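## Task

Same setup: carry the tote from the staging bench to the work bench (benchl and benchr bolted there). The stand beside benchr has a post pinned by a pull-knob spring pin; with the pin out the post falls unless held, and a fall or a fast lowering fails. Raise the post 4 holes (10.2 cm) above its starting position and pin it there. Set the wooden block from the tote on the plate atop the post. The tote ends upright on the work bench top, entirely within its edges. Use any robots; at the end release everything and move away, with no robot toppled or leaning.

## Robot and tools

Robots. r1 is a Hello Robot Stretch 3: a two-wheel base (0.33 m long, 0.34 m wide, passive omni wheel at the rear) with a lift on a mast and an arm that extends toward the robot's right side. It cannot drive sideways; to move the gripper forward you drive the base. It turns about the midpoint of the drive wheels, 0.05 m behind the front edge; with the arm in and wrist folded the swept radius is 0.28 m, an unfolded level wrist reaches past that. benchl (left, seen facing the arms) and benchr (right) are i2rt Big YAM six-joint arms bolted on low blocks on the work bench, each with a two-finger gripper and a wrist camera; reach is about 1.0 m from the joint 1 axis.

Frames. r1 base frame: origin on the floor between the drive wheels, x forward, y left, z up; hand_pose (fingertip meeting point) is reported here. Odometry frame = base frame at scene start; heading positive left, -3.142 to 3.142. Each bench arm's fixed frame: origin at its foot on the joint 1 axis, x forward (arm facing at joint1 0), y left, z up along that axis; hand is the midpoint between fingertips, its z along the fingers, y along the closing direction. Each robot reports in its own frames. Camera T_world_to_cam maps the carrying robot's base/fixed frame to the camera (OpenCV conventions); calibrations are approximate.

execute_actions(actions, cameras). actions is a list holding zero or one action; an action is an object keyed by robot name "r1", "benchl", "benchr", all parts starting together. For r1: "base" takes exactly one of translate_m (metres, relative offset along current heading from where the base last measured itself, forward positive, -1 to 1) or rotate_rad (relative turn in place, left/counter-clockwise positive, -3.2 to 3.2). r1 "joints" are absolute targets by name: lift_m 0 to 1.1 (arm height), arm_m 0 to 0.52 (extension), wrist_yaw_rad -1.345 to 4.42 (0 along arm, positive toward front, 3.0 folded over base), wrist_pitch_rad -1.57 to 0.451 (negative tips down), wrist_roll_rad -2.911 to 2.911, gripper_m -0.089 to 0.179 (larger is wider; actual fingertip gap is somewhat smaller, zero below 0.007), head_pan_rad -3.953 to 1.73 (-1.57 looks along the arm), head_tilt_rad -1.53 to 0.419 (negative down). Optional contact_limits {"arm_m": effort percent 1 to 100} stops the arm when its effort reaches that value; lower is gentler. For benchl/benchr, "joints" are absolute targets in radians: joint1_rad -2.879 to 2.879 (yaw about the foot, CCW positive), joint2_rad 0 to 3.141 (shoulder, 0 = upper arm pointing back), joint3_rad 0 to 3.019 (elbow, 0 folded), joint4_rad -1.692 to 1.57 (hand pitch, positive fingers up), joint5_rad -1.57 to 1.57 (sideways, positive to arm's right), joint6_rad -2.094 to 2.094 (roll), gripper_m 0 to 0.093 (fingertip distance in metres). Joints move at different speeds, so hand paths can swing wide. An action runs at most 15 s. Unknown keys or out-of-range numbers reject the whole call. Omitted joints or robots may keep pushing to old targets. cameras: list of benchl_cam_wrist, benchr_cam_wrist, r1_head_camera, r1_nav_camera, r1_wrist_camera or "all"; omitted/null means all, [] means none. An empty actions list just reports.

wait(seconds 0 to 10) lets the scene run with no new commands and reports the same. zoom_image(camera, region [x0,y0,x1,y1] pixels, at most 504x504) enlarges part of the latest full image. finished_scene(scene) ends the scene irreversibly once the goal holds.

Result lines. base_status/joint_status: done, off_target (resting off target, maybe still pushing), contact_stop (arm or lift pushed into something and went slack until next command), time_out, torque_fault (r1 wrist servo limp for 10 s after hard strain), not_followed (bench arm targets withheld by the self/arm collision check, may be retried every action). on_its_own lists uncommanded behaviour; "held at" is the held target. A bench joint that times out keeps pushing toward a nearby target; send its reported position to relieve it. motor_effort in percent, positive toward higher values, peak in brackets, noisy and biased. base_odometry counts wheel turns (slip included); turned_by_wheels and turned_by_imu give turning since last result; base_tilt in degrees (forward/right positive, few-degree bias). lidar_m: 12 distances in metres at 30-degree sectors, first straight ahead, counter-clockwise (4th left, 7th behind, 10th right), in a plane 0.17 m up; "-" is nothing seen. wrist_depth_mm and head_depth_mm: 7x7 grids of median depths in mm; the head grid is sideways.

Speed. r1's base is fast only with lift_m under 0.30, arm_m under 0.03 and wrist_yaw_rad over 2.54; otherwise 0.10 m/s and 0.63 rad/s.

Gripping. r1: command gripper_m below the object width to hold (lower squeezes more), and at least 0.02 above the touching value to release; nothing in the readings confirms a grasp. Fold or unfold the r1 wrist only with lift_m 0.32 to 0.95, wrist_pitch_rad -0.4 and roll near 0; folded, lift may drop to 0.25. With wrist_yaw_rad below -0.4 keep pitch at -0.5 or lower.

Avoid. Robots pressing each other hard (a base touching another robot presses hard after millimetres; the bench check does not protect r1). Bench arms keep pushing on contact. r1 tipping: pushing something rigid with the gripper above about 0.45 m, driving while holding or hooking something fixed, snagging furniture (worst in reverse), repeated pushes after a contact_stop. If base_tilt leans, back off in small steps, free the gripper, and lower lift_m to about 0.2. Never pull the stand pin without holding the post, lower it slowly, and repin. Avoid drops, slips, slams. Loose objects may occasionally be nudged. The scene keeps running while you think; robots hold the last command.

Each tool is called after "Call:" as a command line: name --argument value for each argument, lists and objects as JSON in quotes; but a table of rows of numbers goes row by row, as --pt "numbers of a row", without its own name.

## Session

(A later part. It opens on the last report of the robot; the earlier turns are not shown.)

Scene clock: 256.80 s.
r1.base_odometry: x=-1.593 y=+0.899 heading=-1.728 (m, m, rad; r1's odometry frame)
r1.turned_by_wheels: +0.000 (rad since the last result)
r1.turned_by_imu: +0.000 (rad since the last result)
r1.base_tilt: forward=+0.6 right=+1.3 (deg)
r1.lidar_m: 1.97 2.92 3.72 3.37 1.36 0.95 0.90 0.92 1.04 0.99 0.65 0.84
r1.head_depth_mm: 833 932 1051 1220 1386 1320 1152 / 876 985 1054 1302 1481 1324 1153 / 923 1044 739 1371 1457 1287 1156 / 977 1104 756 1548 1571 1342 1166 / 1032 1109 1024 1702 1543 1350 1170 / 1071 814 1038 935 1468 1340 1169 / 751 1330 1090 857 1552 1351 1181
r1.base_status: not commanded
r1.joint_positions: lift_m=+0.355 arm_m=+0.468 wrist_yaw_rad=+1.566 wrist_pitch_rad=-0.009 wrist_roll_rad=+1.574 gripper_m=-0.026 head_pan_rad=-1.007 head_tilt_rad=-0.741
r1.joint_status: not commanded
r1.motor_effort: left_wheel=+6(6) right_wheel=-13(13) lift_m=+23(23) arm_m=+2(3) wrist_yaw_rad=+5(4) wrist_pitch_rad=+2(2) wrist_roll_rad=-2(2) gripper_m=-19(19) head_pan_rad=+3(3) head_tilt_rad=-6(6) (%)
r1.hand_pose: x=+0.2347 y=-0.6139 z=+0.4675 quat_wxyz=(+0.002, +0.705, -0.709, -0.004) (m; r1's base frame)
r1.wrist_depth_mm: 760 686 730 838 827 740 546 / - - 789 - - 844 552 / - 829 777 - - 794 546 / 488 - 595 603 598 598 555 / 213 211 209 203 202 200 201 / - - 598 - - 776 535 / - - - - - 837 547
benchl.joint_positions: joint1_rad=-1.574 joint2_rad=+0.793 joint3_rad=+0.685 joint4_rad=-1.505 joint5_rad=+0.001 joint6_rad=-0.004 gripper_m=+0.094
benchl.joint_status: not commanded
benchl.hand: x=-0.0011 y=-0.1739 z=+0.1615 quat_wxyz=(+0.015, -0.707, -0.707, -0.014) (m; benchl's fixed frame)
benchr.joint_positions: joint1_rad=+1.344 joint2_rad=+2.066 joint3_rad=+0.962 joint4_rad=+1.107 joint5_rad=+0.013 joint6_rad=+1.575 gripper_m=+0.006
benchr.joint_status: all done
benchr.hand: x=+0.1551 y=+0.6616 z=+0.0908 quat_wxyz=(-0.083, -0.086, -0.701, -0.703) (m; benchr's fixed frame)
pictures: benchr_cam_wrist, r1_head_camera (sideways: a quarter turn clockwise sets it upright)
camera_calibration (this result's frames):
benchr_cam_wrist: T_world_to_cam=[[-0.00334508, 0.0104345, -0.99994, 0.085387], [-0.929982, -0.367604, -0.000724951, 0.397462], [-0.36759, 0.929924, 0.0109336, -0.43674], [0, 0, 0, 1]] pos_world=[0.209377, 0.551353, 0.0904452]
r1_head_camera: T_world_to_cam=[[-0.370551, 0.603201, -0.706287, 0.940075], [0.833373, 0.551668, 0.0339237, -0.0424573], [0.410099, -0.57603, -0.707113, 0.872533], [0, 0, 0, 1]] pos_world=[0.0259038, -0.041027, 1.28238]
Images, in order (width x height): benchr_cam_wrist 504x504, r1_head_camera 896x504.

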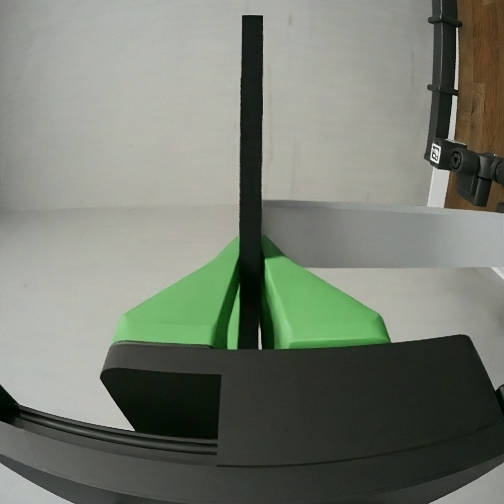

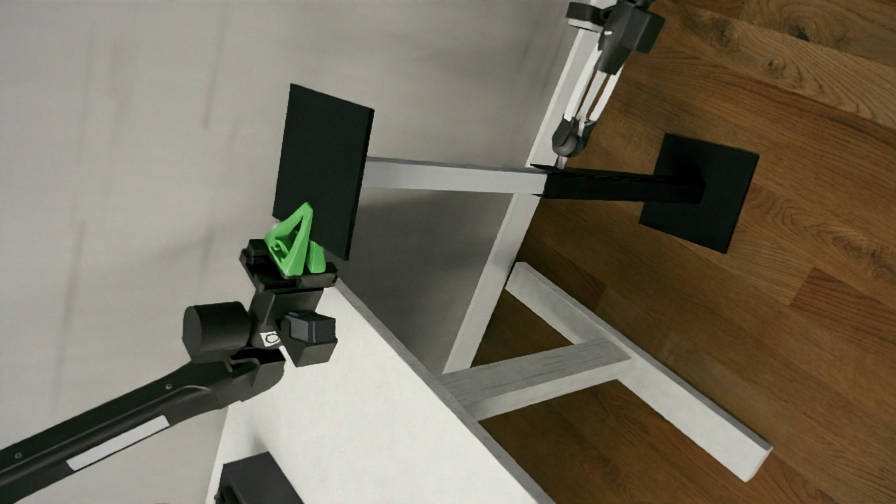

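Call:
execute_actions --actions '[{"benchr":{"joints":{"joint2_rad":1.92,"joint4_rad":1.08}}}]' --cameras '["r1_head_camera","r1_wrist_camera"]'

Scene clock: 258.03 s.
r1.base_odometry: x=-1.593 y=+0.899 heading=-1.728 (m, m, rad; r1's odometry frame)
r1.turned_by_wheels: +0.000 (rad since the last result)
r1.turned_by_imu: +0.000 (rad since the last result)
r1.base_tilt: forward=+0.6 right=+1.2 (deg)
r1.lidar_m: 1.96 2.94 3.72 3.36 1.36 0.95 0.90 0.92 1.04 0.98 0.65 0.84
r1.head_depth_mm: 833 928 1055 1217 1383 1321 1158 / 873 983 1052 1314 1483 1332 1157 / 920 1044 737 1364 1448 1296 1161 / 978 1105 756 1541 1560 1343 1168 / 1032 1103 1026 1699 1535 1347 1162 / 1071 809 1074 932 1482 1336 1167 / 751 1328 1084 854 1558 1356 1186
r1.base_status: not commanded
r1.joint_positions: lift_m=+0.355 arm_m=+0.468 wrist_yaw_rad=+1.566 wrist_pitch_rad=-0.009 wrist_roll_rad=+1.574 gripper_m=-0.026 head_pan_rad=-1.007 head_tilt_rad=-0.741
r1.joint_status: not commanded
r1.motor_effort: left_wheel=+5(5) right_wheel=-13(13) lift_m=+23(23) arm_m=+3(2) wrist_yaw_rad=+5(4) wrist_pitch_rad=+2(2) wrist_roll_rad=-2(3) gripper_m=-19(19) head_pan_rad=+3(2) head_tilt_rad=-5(6) (%)
r1.hand_pose: x=+0.2347 y=-0.6139 z=+0.4675 quat_wxyz=(+0.002, +0.705, -0.709, -0.004) (m; r1's base frame)
r1.wrist_depth_mm: 759 687 733 830 842 750 541 / - - 808 - - 806 559 / - 842 781 - - 823 550 / 514 - 591 593 603 592 553 / 214 213 210 204 202 202 201 / - - 591 - - 792 530 / - - - - - 834 555
benchl.joint_positions: joint1_rad=-1.574 joint2_rad=+0.793 joint3_rad=+0.685 joint4_rad=-1.505 joint5_rad=+0.001 joint6_rad=-0.004 gripper_m=+0.094
benchl.joint_status: not commanded
benchl.hand: x=-0.0011 y=-0.1739 z=+0.1615 quat_wxyz=(+0.015, -0.707, -0.707, -0.014) (m; benchl's fixed frame)
benchr.joint_positions: joint1_rad=+1.344 joint2_rad=+2.038 joint3_rad=+0.961 joint4_rad=+1.048 joint5_rad=+0.013 joint6_rad=+1.575 gripper_m=+0.006
benchr.joint_status: all done
benchr.hand: x=+0.1553 y=+0.6622 z=+0.0946 quat_wxyz=(-0.082, -0.087, -0.712, -0.692) (m; benchr's fixed frame)
pictures: r1_head_camera (sideways: a quarter turn clockwise sets it upright), r1_wrist_camera
camera_calibration (this result's frames):
r1_head_camera: T_world_to_cam=[[-0.370551, 0.603201, -0.706286, 0.940075], [0.833373, 0.551668, 0.0339237, -0.0424573], [0.410099, -0.57603, -0.707113, 0.872533], [0, 0, 0, 1]] pos_world=[0.0259038, -0.041027, 1.28238]
r1_wrist_camera: T_world_to_cam=[[-0.0217181, 0.0398281, -0.99897, 0.496397], [-0.141164, 0.989073, 0.0425025, 0.659437], [0.989748, 0.141942, -0.0158585, 0.0206483], [0, 0, 0, 1]] pos_world=[0.083433, -0.674933, 0.468185]
Images, in order (width x height): r1_head_camera 896x504, r1_wrist_camera 644x364.

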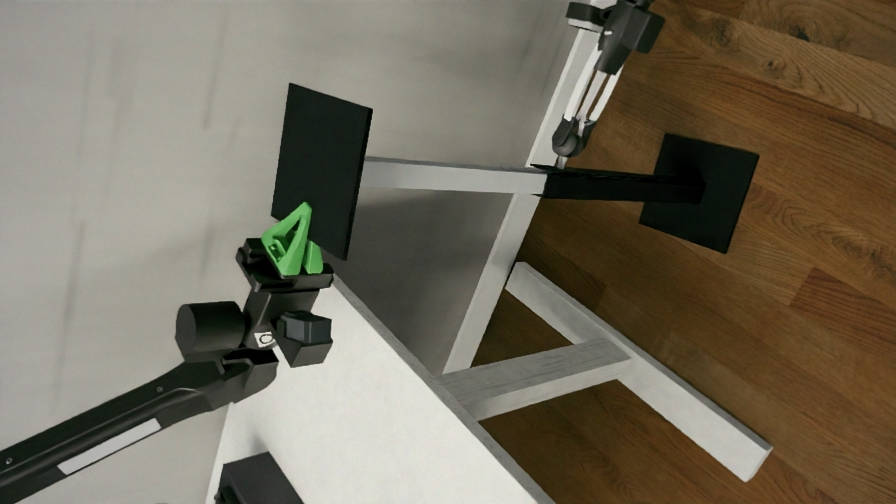

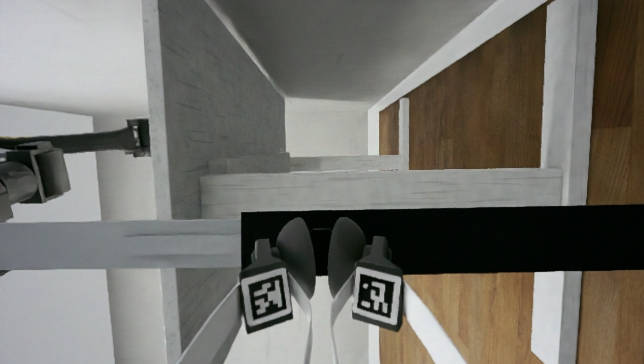

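Call:
execute_actions --actions '[{"benchr":{"joints":{"joint2_rad":1.8,"joint4_rad":1.06}}}]' --cameras '["r1_head_camera","benchr_cam_wrist"]'

Scene clock: 260.40 s.
r1.base_odometry: x=-1.593 y=+0.899 heading=-1.728 (m, m, rad; r1's odometry frame)
r1.turned_by_wheels: +0.000 (rad since the last result)
r1.turned_by_imu: +0.000 (rad since the last result)
r1.base_tilt: forward=+0.7 right=+1.2 (deg)
r1.lidar_m: 1.96 2.93 3.72 3.37 1.36 0.95 0.90 0.92 1.04 0.99 0.65 0.84
r1.head_depth_mm: 834 930 1056 1219 1388 1329 1155 / 876 984 1054 1309 1483 1333 1157 / 922 1042 738 1360 1449 1297 1161 / 975 1094 755 1551 1583 1334 1167 / 1036 787 1028 1707 1531 1352 1165 / 1072 806 1072 937 1478 1343 1178 / 748 1328 1088 851 1564 1357 1176
r1.base_status: not commanded
r1.joint_positions: lift_m=+0.355 arm_m=+0.468 wrist_yaw_rad=+1.566 wrist_pitch_rad=-0.009 wrist_roll_rad=+1.574 gripper_m=-0.026 head_pan_rad=-1.007 head_tilt_rad=-0.741
r1.joint_status: not commanded
r1.motor_effort: left_wheel=+5(5) right_wheel=-13(13) lift_m=+23(23) arm_m=+2(3) wrist_yaw_rad=+4(4) wrist_pitch_rad=+2(2) wrist_roll_rad=-2(2) gripper_m=-19(19) head_pan_rad=+3(3) head_tilt_rad=-6(6) (%)
r1.hand_pose: x=+0.2347 y=-0.6139 z=+0.4675 quat_wxyz=(+0.002, +0.705, -0.709, -0.004) (m; r1's base frame)
r1.wrist_depth_mm: 797 682 712 810 828 743 544 / - - 794 - - 833 544 / - 826 810 - - 844 549 / 515 - 610 591 598 610 552 / 213 212 209 204 202 200 201 / - - 603 - - 773 541 / - - - - - 864 555
benchl.joint_positions: joint1_rad=-1.574 joint2_rad=+0.793 joint3_rad=+0.685 joint4_rad=-1.505 joint5_rad=+0.001 joint6_rad=-0.004 gripper_m=+0.094
benchl.joint_status: not commanded
benchl.hand: x=-0.0011 y=-0.1739 z=+0.1615 quat_wxyz=(+0.015, -0.707, -0.707, -0.014) (m; benchl's fixed frame)
benchr.joint_positions: joint1_rad=+1.344 joint2_rad=+2.013 joint3_rad=+0.959 joint4_rad=+0.993 joint5_rad=+0.013 joint6_rad=+1.572 gripper_m=+0.006
benchr.joint_status: joint2_rad time_out (moved -0.025 of -0.238); joint4_rad time_out (moved -0.054 of +0.012)
benchr.on_its_own: joint2_rad reads +2.013 and still pushes toward +1.800 since a time_out; joint4_rad reads +0.993 and still pushes toward +1.060 since a time_out
benchr.hand: x=+0.1552 y=+0.6618 z=+0.0968 quat_wxyz=(-0.082, -0.087, -0.723, -0.681) (m; benchr's fixed frame)
pictures: benchr_cam_wrist, r1_head_camera (sideways: a quarter turn clockwise sets it upright)
camera_calibration (this result's frames):
benchr_cam_wrist: T_world_to_cam=[[-0.0141367, -0.0516897, -0.998563, 0.134103], [-0.929776, -0.366719, 0.0321457, 0.393794], [-0.367853, 0.928895, -0.0428756, -0.431061], [0, 0, 0, 1]] pos_world=[0.209469, 0.551754, 0.102769]
r1_head_camera: T_world_to_cam=[[-0.370551, 0.603201, -0.706286, 0.940075], [0.833373, 0.551668, 0.0339237, -0.0424573], [0.410099, -0.57603, -0.707113, 0.872533], [0, 0, 0, 1]] pos_world=[0.0259038, -0.041027, 1.28238]
Images, in order (width x height): benchr_cam_wrist 504x504, r1_head_camera 896x504.

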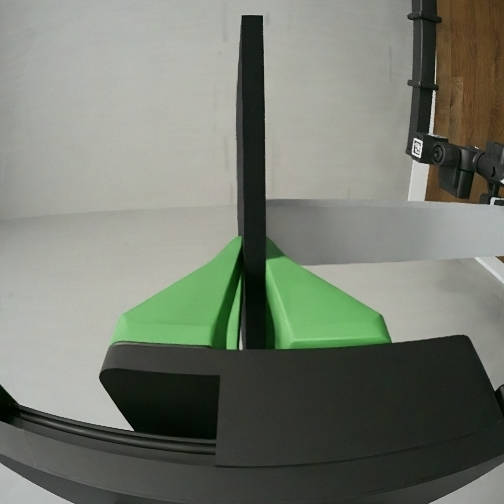

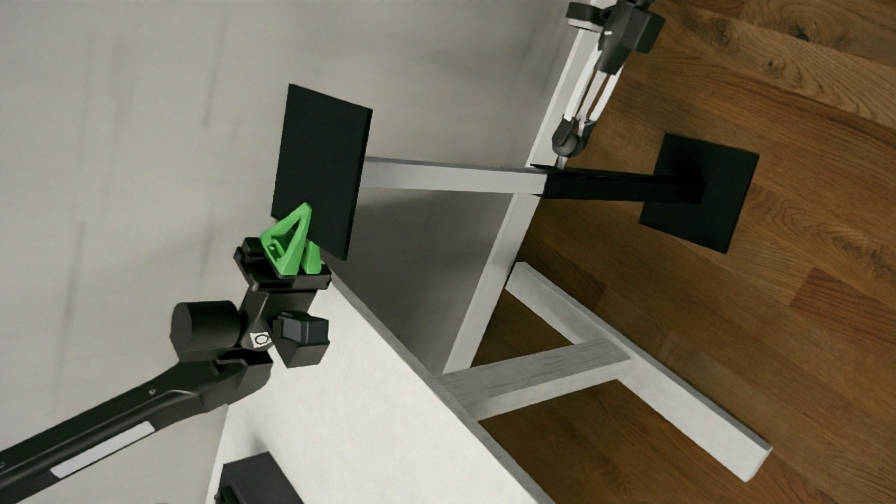

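Call:
execute_actions --actions '[{"benchr":{"joints":{"joint2_rad":2.02,"joint4_rad":1.08}},"r1":{"base":{"translate_m":-0.012}}}]' --cameras '["r1_head_camera","r1_wrist_camera"]'

Call:
zoom_image --camera "r1_head_camera" --region '[500,90,640,210]'

Scene clock: 262.13 s.
r1.base_odometry: x=-1.592 y=+0.911 heading=-1.728 (m, m, rad; r1's odometry frame)
r1.turned_by_wheels: +0.000 (rad since the last result)
r1.turned_by_imu: +0.000 (rad since the last result)
r1.base_tilt: forward=+0.6 right=+1.3 (deg)
r1.lidar_m: 1.97 2.95 3.72 3.39 1.34 0.94 0.89 0.91 1.04 0.99 0.65 0.85
r1.head_depth_mm: 831 931 1057 1217 1387 1323 1152 / 878 987 1076 1310 1492 1335 1161 / 922 1042 741 1332 1452 1306 1161 / 976 1102 762 1554 1571 1329 1164 / 1039 1119 1025 1700 1542 1339 1175 / 1084 806 1077 1100 1438 1344 1172 / 758 1321 1080 875 1589 1346 1179
r1.base_status: done
r1.joint_positions: lift_m=+0.355 arm_m=+0.468 wrist_yaw_rad=+1.566 wrist_pitch_rad=-0.009 wrist_roll_rad=+1.574 gripper_m=-0.026 head_pan_rad=-1.007 head_tilt_rad=-0.741
r1.joint_status: not commanded
r1.motor_effort: left_wheel=+4(5) right_wheel=-10(20) lift_m=+23(23) arm_m=+3(3) wrist_yaw_rad=+4(4) wrist_pitch_rad=+3(2) wrist_roll_rad=-2(2) gripper_m=-16(19) head_pan_rad=+3(2) head_tilt_rad=-6(6) (%)
r1.hand_pose: x=+0.2347 y=-0.6138 z=+0.4674 quat_wxyz=(+0.003, +0.706, -0.709, -0.004) (m; r1's base frame)
r1.wrist_depth_mm: 753 682 707 838 839 759 542 / - - 804 - - 814 556 / - 878 796 - - 820 552 / 509 - 610 611 616 598 522 / 224 224 219 213 213 214 212 / - - 641 - - 847 564 / - - - - - 827 555
benchl.joint_positions: joint1_rad=-1.574 joint2_rad=+0.793 joint3_rad=+0.685 joint4_rad=-1.505 joint5_rad=+0.001 joint6_rad=-0.004 gripper_m=+0.094
benchl.joint_status: not commanded
benchl.hand: x=-0.0011 y=-0.1739 z=+0.1615 quat_wxyz=(+0.015, -0.707, -0.707, -0.014) (m; benchl's fixed frame)
benchr.joint_positions: joint1_rad=+1.344 joint2_rad=+2.039 joint3_rad=+0.959 joint4_rad=+1.038 joint5_rad=+0.013 joint6_rad=+1.572 gripper_m=+0.006
benchr.joint_status: all done
benchr.hand: x=+0.1551 y=+0.6614 z=+0.0908 quat_wxyz=(-0.082, -0.086, -0.716, -0.688) (m; benchr's fixed frame)
pictures: r1_head_camera (sideways: a quarter turn clockwise sets it upright), r1_wrist_camera
camera_calibration (this result's frames):
r1_head_camera: T_world_to_cam=[[-0.370551, 0.603201, -0.706286, 0.940075], [0.833373, 0.551669, 0.0339237, -0.0424573], [0.410099, -0.576029, -0.707113, 0.872533], [0, 0, 0, 1]] pos_world=[0.0259038, -0.041027, 1.28238]
r1_wrist_camera: T_world_to_cam=[[-0.0220106, 0.0398226, -0.998964, 0.496384], [-0.14146, 0.989029, 0.0425434, 0.659384], [0.989699, 0.14225, -0.0161358, 0.0209732], [0, 0, 0, 1]] pos_world=[0.0834451, -0.674901, 0.468156]
Images, in order (width x height): r1_head_camera 896x504, r1_wrist_camera 644x364.

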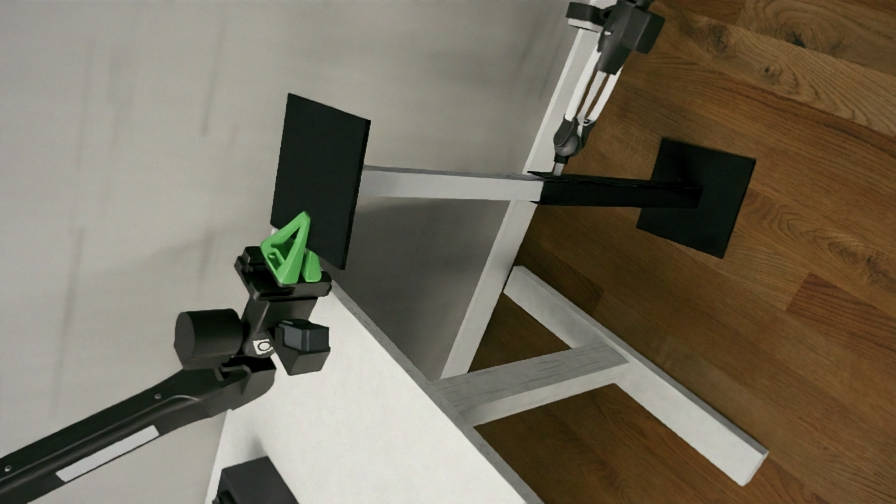

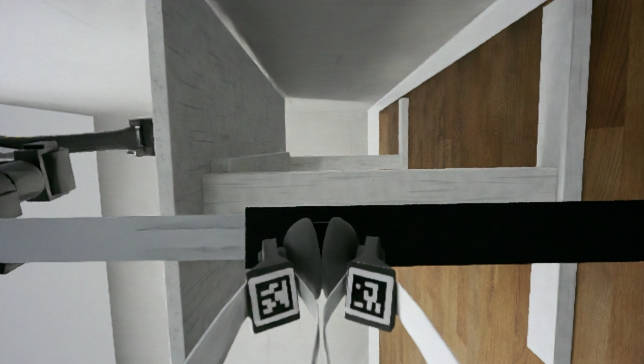

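Region (500, 90, 640, 210) of r1_head_camera's 896x504 image, scaled by 3.600, with more detail than that image has; it fills the top 432 rows of this view, and the rest is white.

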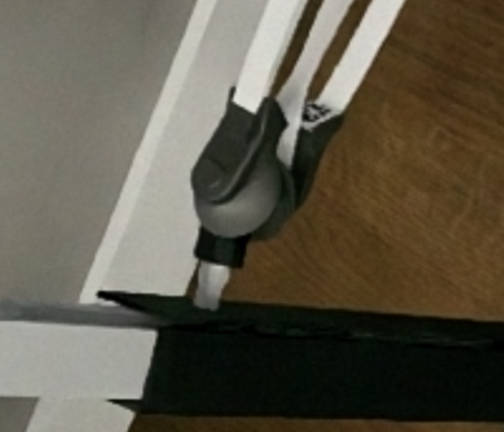

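Call:
execute_actions --actions '[{"r1":{"joints":{"gripper_m":0.06}}}]' --cameras '[]'

Call:
execute_actions --actions '[{"r1":{"base":{"translate_m":0.032}},"benchr":{"joints":{"joint2_rad":1.96,"joint4_rad":1.1}}}]' --cameras '["r1_wrist_camera"]'

Call:
execute_actions --actions '[{"r1":{"joints":{"gripper_m":-0.06}}}]' --cameras '["r1_head_camera"]'

Call:
zoom_image --camera "r1_head_camera" --region '[500,90,640,210]'

Scene clock: 267.57 s.
r1.base_odometry: x=-1.592 y=+0.911 heading=-1.728 (m, m, rad; r1's odometry frame)
r1.turned_by_wheels: +0.000 (rad since the last result)
r1.turned_by_imu: +0.000 (rad since the last result)
r1.base_tilt: forward=+0.7 right=+1.4 (deg)
r1.lidar_m: 1.98 2.95 3.74 3.37 1.34 0.94 0.89 0.91 1.04 0.99 0.65 0.85
r1.head_depth_mm: 834 934 1056 1216 1384 1325 1154 / 879 988 1077 1313 1481 1341 1166 / 924 1046 742 1329 1452 1298 1158 / 980 1096 762 1545 1578 1331 1169 / 1037 1119 1029 1709 1537 1342 1172 / 1086 807 1075 1094 1437 1345 1173 / 763 1325 1082 877 1594 1348 1172
r1.base_status: not commanded
r1.joint_positions: lift_m=+0.355 arm_m=+0.468 wrist_yaw_rad=+1.567 wrist_pitch_rad=-0.018 wrist_roll_rad=+1.574 gripper_m=+0.060 head_pan_rad=-1.007 head_tilt_rad=-0.741
r1.joint_status: all done
r1.motor_effort: left_wheel=+1(4) right_wheel=-2(9) lift_m=+23(23) arm_m=+2(3) wrist_yaw_rad=+3(4) wrist_pitch_rad=+5(5) wrist_roll_rad=-2(2) gripper_m=+1(99) head_pan_rad=+3(2) head_tilt_rad=-6(6) (%)
r1.hand_pose: x=+0.2344 y=-0.6137 z=+0.4651 quat_wxyz=(+0.006, +0.706, -0.708, -0.007) (m; r1's base frame)
r1.wrist_depth_mm: 779 675 742 814 836 725 539 / - - 847 - - 807 546 / - 842 812 - - 797 545 / 514 - 610 610 616 604 522 / 222 222 219 215 218 215 214 / - - - - - 828 542 / - - - - - 765 545
benchl.joint_positions: joint1_rad=-1.574 joint2_rad=+0.793 joint3_rad=+0.685 joint4_rad=-1.505 joint5_rad=+0.001 joint6_rad=-0.004 gripper_m=+0.094
benchl.joint_status: not commanded
benchl.hand: x=-0.0011 y=-0.1739 z=+0.1615 quat_wxyz=(+0.015, -0.707, -0.707, -0.014) (m; benchl's fixed frame)
benchr.joint_positions: joint1_rad=+1.344 joint2_rad=+2.039 joint3_rad=+0.959 joint4_rad=+1.038 joint5_rad=+0.013 joint6_rad=+1.572 gripper_m=+0.006
benchr.joint_status: not commanded
benchr.hand: x=+0.1551 y=+0.6614 z=+0.0908 quat_wxyz=(-0.082, -0.086, -0.716, -0.688) (m; benchr's fixed frame)
pictures: none
No camera images: the call's "cameras" was empty. Leave "cameras" out to get every camera's image.

Scene clock: 269.37 s.
r1.base_odometry: x=-1.597 y=+0.879 heading=-1.728 (m, m, rad; r1's odometry frame)
r1.turned_by_wheels: +0.000 (rad since the last result)
r1.turned_by_imu: +0.000 (rad since the last result)
r1.base_tilt: forward=+0.7 right=+1.4 (deg)
r1.lidar_m: 1.95 2.92 3.72 3.37 1.39 0.97 0.92 0.94 1.04 0.99 0.64 0.83
r1.head_depth_mm: 830 930 1051 1221 1382 1318 1158 / 874 984 733 1310 1478 1326 1154 / 925 1049 740 1385 1464 1300 1161 / 978 1098 751 1544 1576 1337 1164 / 1027 805 1026 1695 1498 1353 1172 / 1051 805 1074 904 1518 1325 1175 / 775 1323 1088 854 1519 1352 1176
r1.base_status: done
r1.joint_positions: lift_m=+0.355 arm_m=+0.468 wrist_yaw_rad=+1.567 wrist_pitch_rad=-0.018 wrist_roll_rad=+1.574 gripper_m=+0.060 head_pan_rad=-1.007 head_tilt_rad=-0.741
r1.joint_status: not commanded
r1.motor_effort: left_wheel=+1(5) right_wheel=-1(5) lift_m=+23(23) arm_m=+3(2) wrist_yaw_rad=+3(3) wrist_pitch_rad=+5(5) wrist_roll_rad=-2(2) gripper_m=+0(1) head_pan_rad=+2(2) head_tilt_rad=-5(6) (%)
r1.hand_pose: x=+0.2344 y=-0.6137 z=+0.4650 quat_wxyz=(+0.006, +0.706, -0.708, -0.008) (m; r1's base frame)
r1.wrist_depth_mm: 773 531 734 821 827 752 536 / - 523 832 - - 799 535 / - 522 820 - - 814 550 / - - 590 579 583 573 542 / - 191 192 186 185 184 184 / - 485 189 181 - 183 474 / - - - - - 774 553
benchl.joint_positions: joint1_rad=-1.574 joint2_rad=+0.793 joint3_rad=+0.685 joint4_rad=-1.505 joint5_rad=+0.001 joint6_rad=-0.004 gripper_m=+0.094
benchl.joint_status: not commanded
benchl.hand: x=-0.0011 y=-0.1739 z=+0.1615 quat_wxyz=(+0.015, -0.707, -0.707, -0.014) (m; benchl's fixed frame)
benchr.joint_positions: joint1_rad=+1.344 joint2_rad=+2.039 joint3_rad=+0.959 joint4_rad=+1.042 joint5_rad=+0.013 joint6_rad=+1.572 gripper_m=+0.006
benchr.joint_status: joint4_rad time_out (moved +0.003 of +0.062); the others done
benchr.on_its_own: joint4_rad reads +1.042 and still pushes toward +1.100 since a time_out
benchr.hand: x=+0.1551 y=+0.6614 z=+0.0916 quat_wxyz=(-0.082, -0.086, -0.715, -0.689) (m; benchr's fixed frame)
pictures: r1_wrist_camera
camera_calibration (this result's frames):
r1_wrist_camera: T_world_to_cam=[[-0.0313576, 0.0398455, -0.998714, 0.496074], [-0.141608, 0.988949, 0.0439021, 0.65866], [0.989426, 0.142802, -0.0253686, 0.0258673], [0, 0, 0, 1]] pos_world=[0.0832333, -0.674841, 0.467176]
Images, in order (width x height): r1_wrist_camera 644x364.

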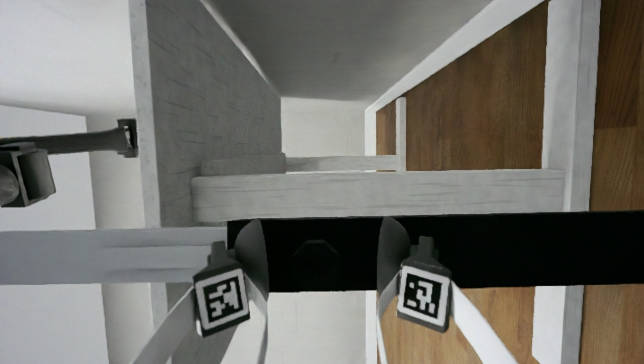

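not run: a stop came earlier in this reply.

This scene's latest camera images include none from r1_head_camera. They are from: r1_wrist_camera. Call execute_actions without "cameras", or with r1_head_camera in "cameras", to get its image.

Call:
execute_actions --actions '[{"r1":{"joints":{"gripper_m":-0.06}},"benchr":{"joints":{"joint4_rad":1.06}}}]' --cameras '["r1_head_camera"]'

Call:
zoom_image --camera "r1_head_camera" --region '[500,90,640,210]'

Scene clock: 271.60 s.
r1.base_odometry: x=-1.597 y=+0.879 heading=-1.727 (m, m, rad; r1's odometry frame)
r1.turned_by_wheels: +0.001 (rad since the last result)
r1.turned_by_imu: +0.001 (rad since the last result)
r1.base_tilt: forward=+0.6 right=+1.3 (deg)
r1.lidar_m: 1.94 2.91 3.71 3.76 1.39 0.97 0.92 0.94 1.04 0.98 0.64 0.83
r1.head_depth_mm: 833 934 1050 1209 1394 1322 1154 / 872 983 732 1308 1488 1330 1159 / 923 1046 739 1387 1495 1296 1155 / 976 1104 754 1546 1583 1344 1171 / 1030 805 1025 1686 1508 1339 1165 / 1055 798 1072 905 1500 1322 1174 / 1140 1327 1083 848 1529 1357 1177
r1.base_status: not commanded
r1.joint_positions: lift_m=+0.355 arm_m=+0.468 wrist_yaw_rad=+1.564 wrist_pitch_rad=-0.009 wrist_roll_rad=+1.574 gripper_m=-0.058 head_pan_rad=-1.007 head_tilt_rad=-0.741
r1.joint_status: all done
r1.on_its_own: right_wheel is at rest, and its effort (-33) is outside its rest range (-18 to +18)
r1.motor_effort: left_wheel=+13(13) right_wheel=-33(33) lift_m=+23(23) arm_m=+3(3) wrist_yaw_rad=+7(7) wrist_pitch_rad=+2(5) wrist_roll_rad=-3(2) gripper_m=-36(100) head_pan_rad=+3(3) head_tilt_rad=-6(6) (%)
r1.hand_pose: x=+0.2347 y=-0.6145 z=+0.4675 quat_wxyz=(+0.002, +0.705, -0.710, -0.004) (m; r1's base frame)
r1.wrist_depth_mm: 772 510 704 804 822 737 530 / - 514 800 - - 839 534 / - 823 800 - - 823 547 / 505 - 578 576 574 586 551 / - 190 191 183 181 181 180 / - 499 188 144 180 180 180 / - - - - - 841 556
benchl.joint_positions: joint1_rad=-1.574 joint2_rad=+0.793 joint3_rad=+0.685 joint4_rad=-1.505 joint5_rad=+0.001 joint6_rad=-0.004 gripper_m=+0.094
benchl.joint_status: not commanded
benchl.hand: x=-0.0011 y=-0.1739 z=+0.1615 quat_wxyz=(+0.015, -0.707, -0.707, -0.014) (m; benchl's fixed frame)
benchr.joint_positions: joint1_rad=+1.344 joint2_rad=+2.039 joint3_rad=+0.959 joint4_rad=+1.041 joint5_rad=+0.013 joint6_rad=+1.572 gripper_m=+0.006
benchr.joint_status: all done
benchr.hand: x=+0.1551 y=+0.6614 z=+0.0914 quat_wxyz=(-0.082, -0.086, -0.715, -0.688) (m; benchr's fixed frame)
pictures: r1_head_camera (sideways: a quarter turn clockwise sets it upright)
camera_calibration (this result's frames):
r1_head_camera: T_world_to_cam=[[-0.370552, 0.6032, -0.706286, 0.940075], [0.833372, 0.55167, 0.0339237, -0.0424573], [0.4101, -0.576029, -0.707113, 0.872533], [0, 0, 0, 1]] pos_world=[0.0259039, -0.0410269, 1.28238]
Images, in order (width x height): r1_head_camera 896x504.

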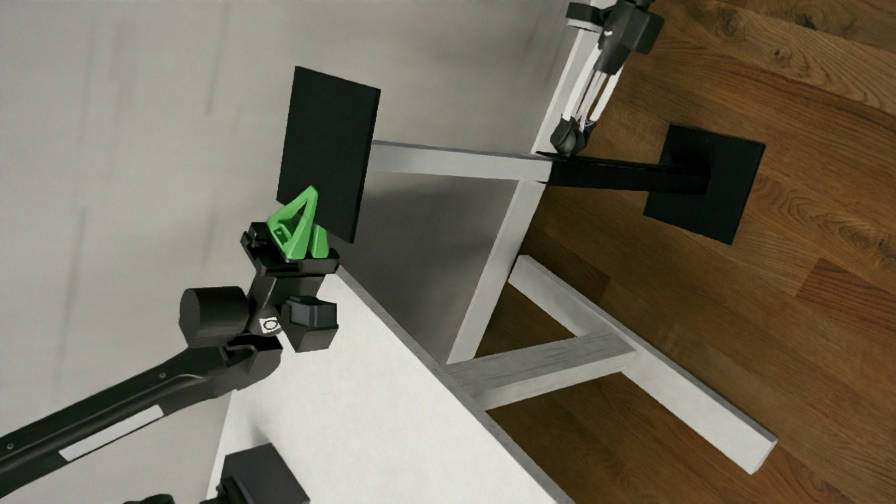

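Region (500, 90, 640, 210) of r1_head_camera's 896x504 image, scaled by 3.600, with more detail than that image has; it fills the top 432 rows of this view, and the rest is white.

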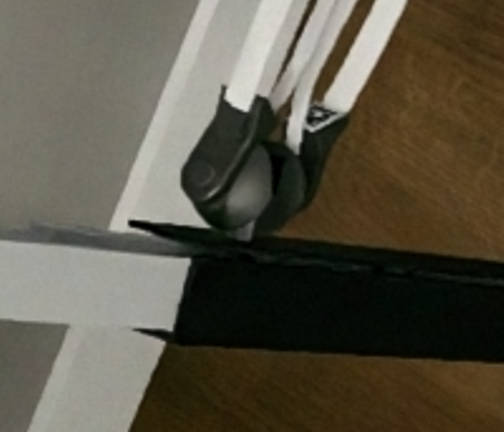

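Call:
execute_actions --actions '[{"r1":{"base":{"translate_m":-0.012}}}]' --cameras '["r1_head_camera"]'

Call:
zoom_image --camera "r1_head_camera" --region '[500,90,640,210]'

Scene clock: 273.27 s.
r1.base_odometry: x=-1.595 y=+0.891 heading=-1.726 (m, m, rad; r1's odometry frame)
r1.turned_by_wheels: +0.001 (rad since the last result)
r1.turned_by_imu: +0.001 (rad since the last result)
r1.base_tilt: forward=+0.6 right=+1.4 (deg)
r1.lidar_m: 1.95 2.92 3.71 3.39 1.37 0.96 0.91 0.93 1.04 0.99 0.64 0.83
r1.head_depth_mm: 834 929 1059 1219 1386 1317 1155 / 875 985 1032 1312 1486 1329 1159 / 924 1048 740 1335 1460 1296 1159 / 979 1097 754 1549 1562 1337 1161 / 1037 797 1027 1718 1528 1340 1165 / 1068 801 1076 931 1483 1321 1172 / 773 1331 1082 855 1557 1358 1176
r1.base_status: done
r1.joint_positions: lift_m=+0.355 arm_m=+0.468 wrist_yaw_rad=+1.564 wrist_pitch_rad=-0.007 wrist_roll_rad=+1.574 gripper_m=-0.051 head_pan_rad=-1.007 head_tilt_rad=-0.741
r1.joint_status: not commanded
r1.on_its_own: gripper_m is held at -0.053, not at your -0.060, by its stall guard, which is still easing; right_wheel is at rest, and its effort (-34) is outside its rest range (-18 to +18)
r1.motor_effort: left_wheel=+14(27) right_wheel=-34(67) lift_m=+23(23) arm_m=+2(2) wrist_yaw_rad=+7(15) wrist_pitch_rad=+2(2) wrist_roll_rad=-2(3) gripper_m=-32(35) head_pan_rad=+2(3) head_tilt_rad=-6(6) (%)
r1.hand_pose: x=+0.2347 y=-0.6144 z=+0.4680 quat_wxyz=(+0.002, +0.705, -0.709, -0.003) (m; r1's base frame)
r1.wrist_depth_mm: 770 683 703 826 831 763 535 / - - 787 - - 820 545 / - 828 799 - - 842 544 / 498 - 592 578 588 564 562 / 202 203 197 192 192 192 191 / - - 542 - - 742 500 / - - - - - 839 553
benchl.joint_positions: joint1_rad=-1.574 joint2_rad=+0.793 joint3_rad=+0.685 joint4_rad=-1.505 joint5_rad=+0.001 joint6_rad=-0.004 gripper_m=+0.094
benchl.joint_status: not commanded
benchl.hand: x=-0.0011 y=-0.1739 z=+0.1615 quat_wxyz=(+0.015, -0.707, -0.707, -0.014) (m; benchl's fixed frame)
benchr.joint_positions: joint1_rad=+1.344 joint2_rad=+2.039 joint3_rad=+0.959 joint4_rad=+1.041 joint5_rad=+0.013 joint6_rad=+1.572 gripper_m=+0.006
benchr.joint_status: not commanded
benchr.hand: x=+0.1551 y=+0.6614 z=+0.0914 quat_wxyz=(-0.082, -0.086, -0.715, -0.688) (m; benchr's fixed frame)
pictures: r1_head_camera (sideways: a quarter turn clockwise sets it upright)
camera_calibration (this result's frames):
r1_head_camera: T_world_to_cam=[[-0.370552, 0.6032, -0.706286, 0.940075], [0.833372, 0.55167, 0.0339237, -0.0424573], [0.4101, -0.576029, -0.707113, 0.872533], [0, 0, 0, 1]] pos_world=[0.0259039, -0.0410269, 1.28238]
Images, in order (width x height): r1_head_camera 896x504.

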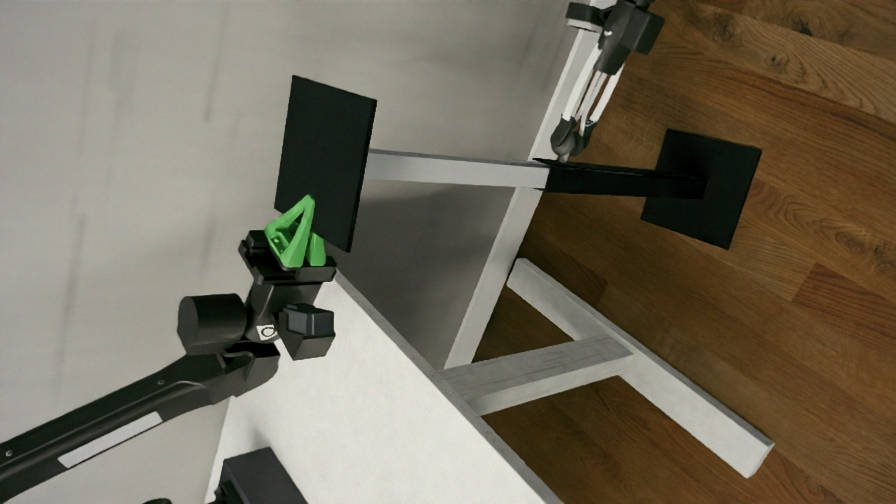

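Region (500, 90, 640, 210) of r1_head_camera's 896x504 image, scaled by 3.600, with more detail than that image has; it fills the top 432 rows of this view, and the rest is white.

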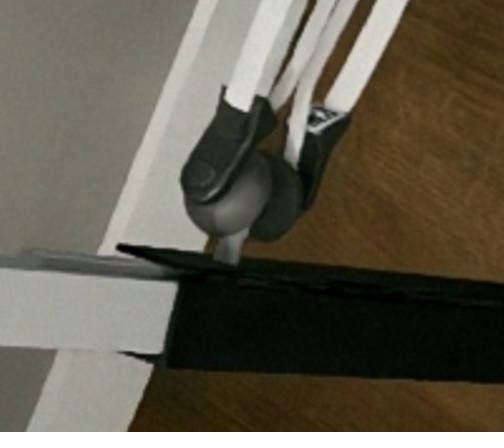

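Call:
execute_actions --actions '[{"benchr":{"joints":{"joint2_rad":1.9,"joint4_rad":1.06}}}]' --cameras '["r1_head_camera"]'

Call:
zoom_image --camera "r1_head_camera" --region '[500,90,640,210]'

Scene clock: 274.30 s.
r1.base_odometry: x=-1.595 y=+0.891 heading=-1.726 (m, m, rad; r1's odometry frame)
r1.turned_by_wheels: +0.000 (rad since the last result)
r1.turned_by_imu: +0.000 (rad since the last result)
r1.base_tilt: forward=+0.8 right=+1.4 (deg)
r1.lidar_m: 1.95 2.92 3.70 3.36 1.37 0.95 0.91 0.93 1.04 0.98 0.64 0.84
r1.head_depth_mm: 832 926 1055 1217 1385 1324 1154 / 877 987 1033 1317 1484 1339 1159 / 925 1047 735 1346 1462 1290 1161 / 976 1094 752 1557 1575 1339 1167 / 1038 790 1028 1705 1535 1342 1166 / 1067 800 1072 928 1478 1329 1170 / 772 1325 1090 851 1562 1345 1182
r1.base_status: not commanded
r1.joint_positions: lift_m=+0.355 arm_m=+0.468 wrist_yaw_rad=+1.564 wrist_pitch_rad=-0.007 wrist_roll_rad=+1.574 gripper_m=-0.045 head_pan_rad=-1.007 head_tilt_rad=-0.741
r1.joint_status: not commanded
r1.on_its_own: gripper_m is held at -0.046, not at your -0.060, by its stall guard, which is still easing; right_wheel is at rest, and its effort (-34) is outside its rest range (-18 to +18)
r1.motor_effort: left_wheel=+14(15) right_wheel=-34(34) lift_m=+23(23) arm_m=+2(3) wrist_yaw_rad=+6(6) wrist_pitch_rad=+2(2) wrist_roll_rad=-2(3) gripper_m=-16(31) head_pan_rad=+3(2) head_tilt_rad=-6(6) (%)
r1.hand_pose: x=+0.2347 y=-0.6144 z=+0.4680 quat_wxyz=(+0.002, +0.705, -0.709, -0.003) (m; r1's base frame)
r1.wrist_depth_mm: 789 697 698 816 847 769 539 / - - 766 - - 832 541 / - 833 772 - - 835 551 / 501 - 587 580 586 583 561 / 202 203 197 193 192 192 190 / - - 542 - - 742 509 / - - - - - 872 565
benchl.joint_positions: joint1_rad=-1.574 joint2_rad=+0.793 joint3_rad=+0.685 joint4_rad=-1.505 joint5_rad=+0.001 joint6_rad=-0.004 gripper_m=+0.094
benchl.joint_status: not commanded
benchl.hand: x=-0.0011 y=-0.1739 z=+0.1615 quat_wxyz=(+0.015, -0.707, -0.707, -0.014) (m; benchl's fixed frame)
benchr.joint_positions: joint1_rad=+1.344 joint2_rad=+2.029 joint3_rad=+0.959 joint4_rad=+1.027 joint5_rad=+0.013 joint6_rad=+1.572 gripper_m=+0.006
benchr.joint_status: all done
benchr.hand: x=+0.1552 y=+0.6617 z=+0.0947 quat_wxyz=(-0.082, -0.086, -0.717, -0.687) (m; benchr's fixed frame)
pictures: r1_head_camera (sideways: a quarter turn clockwise sets it upright)
camera_calibration (this result's frames):
r1_head_camera: T_world_to_cam=[[-0.370552, 0.6032, -0.706286, 0.940075], [0.833372, 0.55167, 0.0339237, -0.0424573], [0.4101, -0.576029, -0.707113, 0.872533], [0, 0, 0, 1]] pos_world=[0.0259039, -0.0410269, 1.28238]
Images, in order (width x height): r1_head_camera 896x504.

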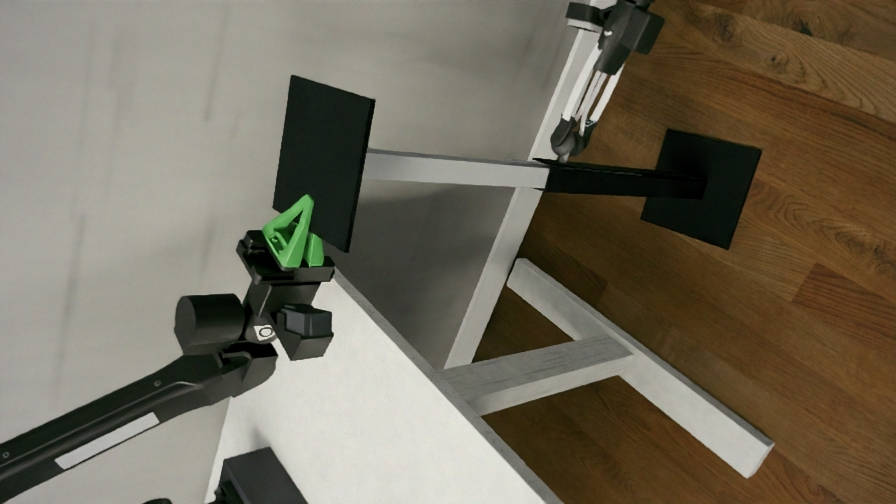

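Region (500, 90, 640, 210) of r1_head_camera's 896x504 image, scaled by 3.600, with more detail than that image has; it fills the top 432 rows of this view, and the rest is white.

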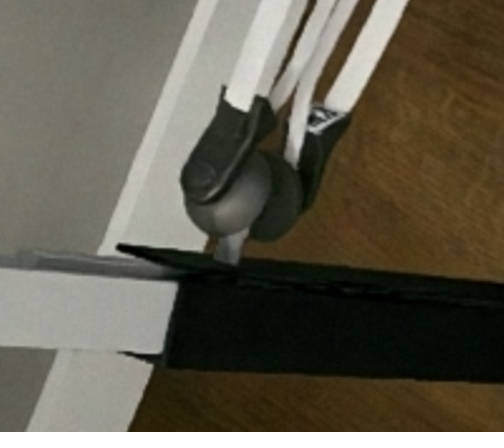

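Call:
execute_actions --actions '[{"r1":{"base":{"translate_m":-0.008},"joints":{"gripper_m":-0.065}}}]' --cameras '["r1_head_camera"]'

Call:
zoom_image --camera "r1_head_camera" --region '[500,90,640,210]'

Scene clock: 275.90 s.
r1.base_odometry: x=-1.593 y=+0.899 heading=-1.726 (m, m, rad; r1's odometry frame)
r1.turned_by_wheels: +0.000 (rad since the last result)
r1.turned_by_imu: +0.000 (rad since the last result)
r1.base_tilt: forward=+0.6 right=+1.2 (deg)
r1.lidar_m: 1.96 2.93 3.70 3.36 1.36 0.95 0.90 0.92 1.04 0.99 0.65 0.85
r1.head_depth_mm: 834 933 1056 1222 1379 1327 1156 / 875 988 1051 1312 1483 1336 1158 / 920 1044 737 1344 1463 1296 1156 / 971 1102 755 1552 1574 1330 1162 / 1034 809 1028 1716 1542 1344 1171 / 1078 807 1075 932 1483 1345 1174 / 754 1330 1086 853 1565 1355 1180
r1.base_status: done
r1.joint_positions: lift_m=+0.355 arm_m=+0.468 wrist_yaw_rad=+1.568 wrist_pitch_rad=-0.009 wrist_roll_rad=+1.574 gripper_m=-0.063 head_pan_rad=-1.007 head_tilt_rad=-0.741
r1.joint_status: all done
r1.motor_effort: left_wheel=+4(12) right_wheel=-10(40) lift_m=+23(23) arm_m=+2(2) wrist_yaw_rad=+3(6) wrist_pitch_rad=+2(2) wrist_roll_rad=-2(2) gripper_m=-35(100) head_pan_rad=+2(3) head_tilt_rad=-5(6) (%)
r1.hand_pose: x=+0.2347 y=-0.6136 z=+0.4675 quat_wxyz=(+0.003, +0.706, -0.708, -0.004) (m; r1's base frame)
r1.wrist_depth_mm: 777 675 720 824 826 764 544 / - - 784 - - 814 546 / - 856 790 - - 822 559 / 511 - 604 592 603 582 555 / 212 210 206 202 200 201 201 / - - 594 - - 797 526 / - - - - - 871 556
benchl.joint_positions: joint1_rad=-1.574 joint2_rad=+0.793 joint3_rad=+0.685 joint4_rad=-1.505 joint5_rad=+0.001 joint6_rad=-0.004 gripper_m=+0.094
benchl.joint_status: not commanded
benchl.hand: x=-0.0011 y=-0.1739 z=+0.1615 quat_wxyz=(+0.015, -0.707, -0.707, -0.014) (m; benchl's fixed frame)
benchr.joint_positions: joint1_rad=+1.344 joint2_rad=+2.029 joint3_rad=+0.959 joint4_rad=+1.027 joint5_rad=+0.013 joint6_rad=+1.572 gripper_m=+0.006
benchr.joint_status: not commanded
benchr.hand: x=+0.1552 y=+0.6617 z=+0.0947 quat_wxyz=(-0.082, -0.086, -0.717, -0.687) (m; benchr's fixed frame)
pictures: r1_head_camera (sideways: a quarter turn clockwise sets it upright)
camera_calibration (this result's frames):
r1_head_camera: T_world_to_cam=[[-0.370578, 0.603215, -0.70626, 0.940041], [0.833362, 0.551685, 0.0339244, -0.0424582], [0.410097, -0.575999, -0.707139, 0.872567], [0, 0, 0, 1]] pos_world=[0.0259043, -0.0410259, 1.28238]
Images, in order (width x height): r1_head_camera 896x504.

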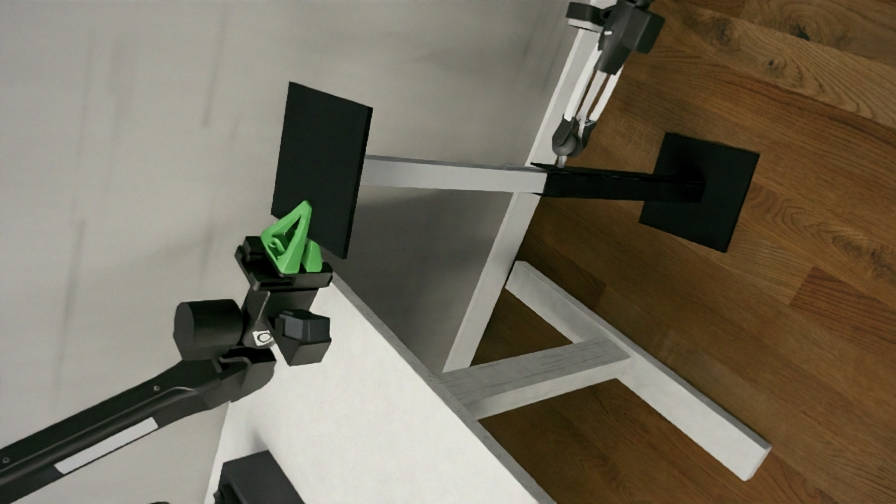

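Region (500, 90, 640, 210) of r1_head_camera's 896x504 image, scaled by 3.600, with more detail than that image has; it fills the top 432 rows of this view, and the rest is white.

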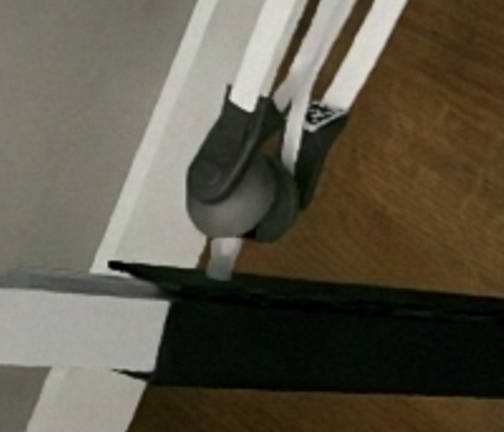

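Call:
execute_actions --actions '[{"r1":{"base":{"translate_m":-0.005}},"benchr":{"joints":{"joint2_rad":1.82,"joint4_rad":1.04}}}]' --cameras '["r1_head_camera"]'

Call:
zoom_image --camera "r1_head_camera" --region '[500,90,640,210]'

Scene clock: 282.20 s.
r1.base_odometry: x=-1.593 y=+0.904 heading=-1.725 (m, m, rad; r1's odometry frame)
r1.turned_by_wheels: +0.000 (rad since the last result)
r1.turned_by_imu: +0.000 (rad since the last result)
r1.base_tilt: forward=+0.7 right=+1.2 (deg)
r1.lidar_m: 1.97 2.94 3.72 3.36 1.35 0.94 0.90 0.92 1.04 0.99 0.65 0.85
r1.head_depth_mm: 834 933 1059 1212 1397 1317 1154 / 874 986 1056 1315 1496 1320 1161 / 923 1044 737 1370 1458 1294 1160 / 976 1098 764 1551 1574 1337 1167 / 1033 788 1028 1720 1541 1342 1170 / 1078 811 1073 937 1469 1335 1174 / 751 1328 1087 850 1550 1356 1180
r1.base_status: done
r1.joint_positions: lift_m=+0.355 arm_m=+0.468 wrist_yaw_rad=+1.568 wrist_pitch_rad=-0.009 wrist_roll_rad=+1.574 gripper_m=-0.040 head_pan_rad=-1.007 head_tilt_rad=-0.741
r1.joint_status: not commanded
r1.on_its_own: gripper_m is held at -0.041, not at your -0.065, by its stall guard, which is not easing now
r1.motor_effort: left_wheel=+2(5) right_wheel=-7(22) lift_m=+23(23) arm_m=+3(2) wrist_yaw_rad=+3(3) wrist_pitch_rad=+2(3) wrist_roll_rad=-2(2) gripper_m=-23(25) head_pan_rad=+3(3) head_tilt_rad=-6(5) (%)
r1.hand_pose: x=+0.2346 y=-0.6136 z=+0.4674 quat_wxyz=(+0.003, +0.706, -0.708, -0.004) (m; r1's base frame)
r1.wrist_depth_mm: 792 695 702 835 855 754 556 / - - 799 - - 834 542 / - 861 784 - - 831 555 / 530 - 593 598 606 599 526 / 216 215 208 207 206 205 205 / - - 612 - - 774 529 / - - - - - 826 552
benchl.joint_positions: joint1_rad=-1.574 joint2_rad=+0.793 joint3_rad=+0.685 joint4_rad=-1.505 joint5_rad=+0.001 joint6_rad=-0.004 gripper_m=+0.094
benchl.joint_status: not commanded
benchl.hand: x=-0.0011 y=-0.1739 z=+0.1615 quat_wxyz=(+0.015, -0.707, -0.707, -0.014) (m; benchl's fixed frame)
benchr.joint_positions: joint1_rad=+1.344 joint2_rad=+2.011 joint3_rad=+0.959 joint4_rad=+0.987 joint5_rad=+0.013 joint6_rad=+1.571 gripper_m=+0.006
benchr.joint_status: joint2_rad time_out (moved -0.017 of -0.209); the others done
benchr.on_its_own: joint2_rad reads +2.011 and still pushes toward +1.820 since a time_out
benchr.hand: x=+0.1552 y=+0.6617 z=+0.0962 quat_wxyz=(-0.082, -0.087, -0.725, -0.679) (m; benchr's fixed frame)
pictures: r1_head_camera (sideways: a quarter turn clockwise sets it upright)
camera_calibration (this result's frames):
r1_head_camera: T_world_to_cam=[[-0.370591, 0.603207, -0.70626, 0.940041], [0.83335, 0.551703, 0.0339244, -0.0424582], [0.41011, -0.57599, -0.707139, 0.872566], [0, 0, 0, 1]] pos_world=[0.0259052, -0.0410255, 1.28238]
Images, in order (width x height): r1_head_camera 896x504.

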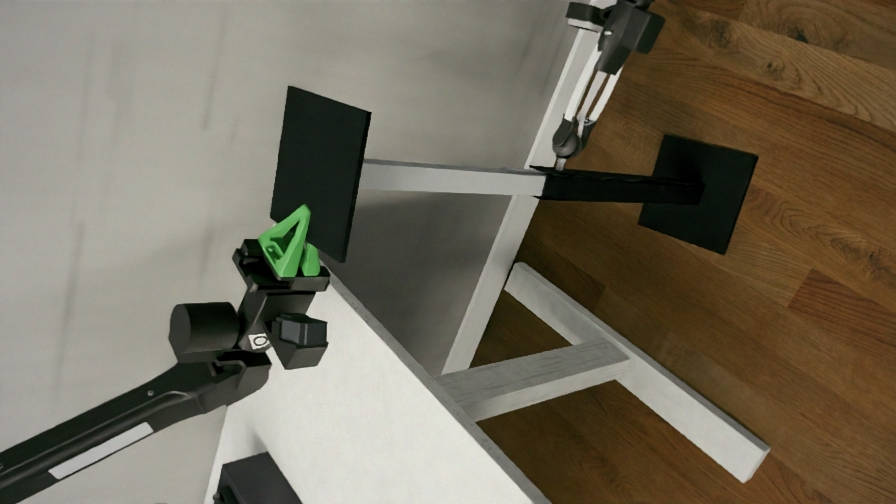

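Region (500, 90, 640, 210) of r1_head_camera's 896x504 image, scaled by 3.600, with more detail than that image has; it fills the top 432 rows of this view, and the rest is white.

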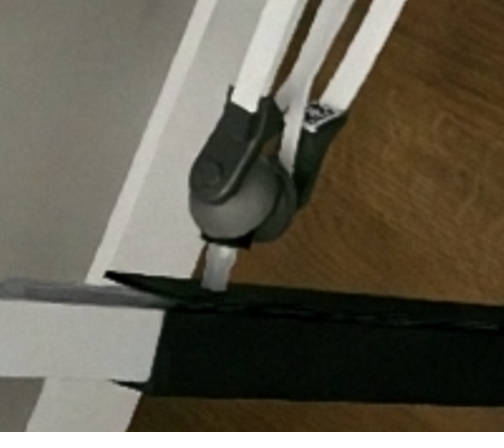

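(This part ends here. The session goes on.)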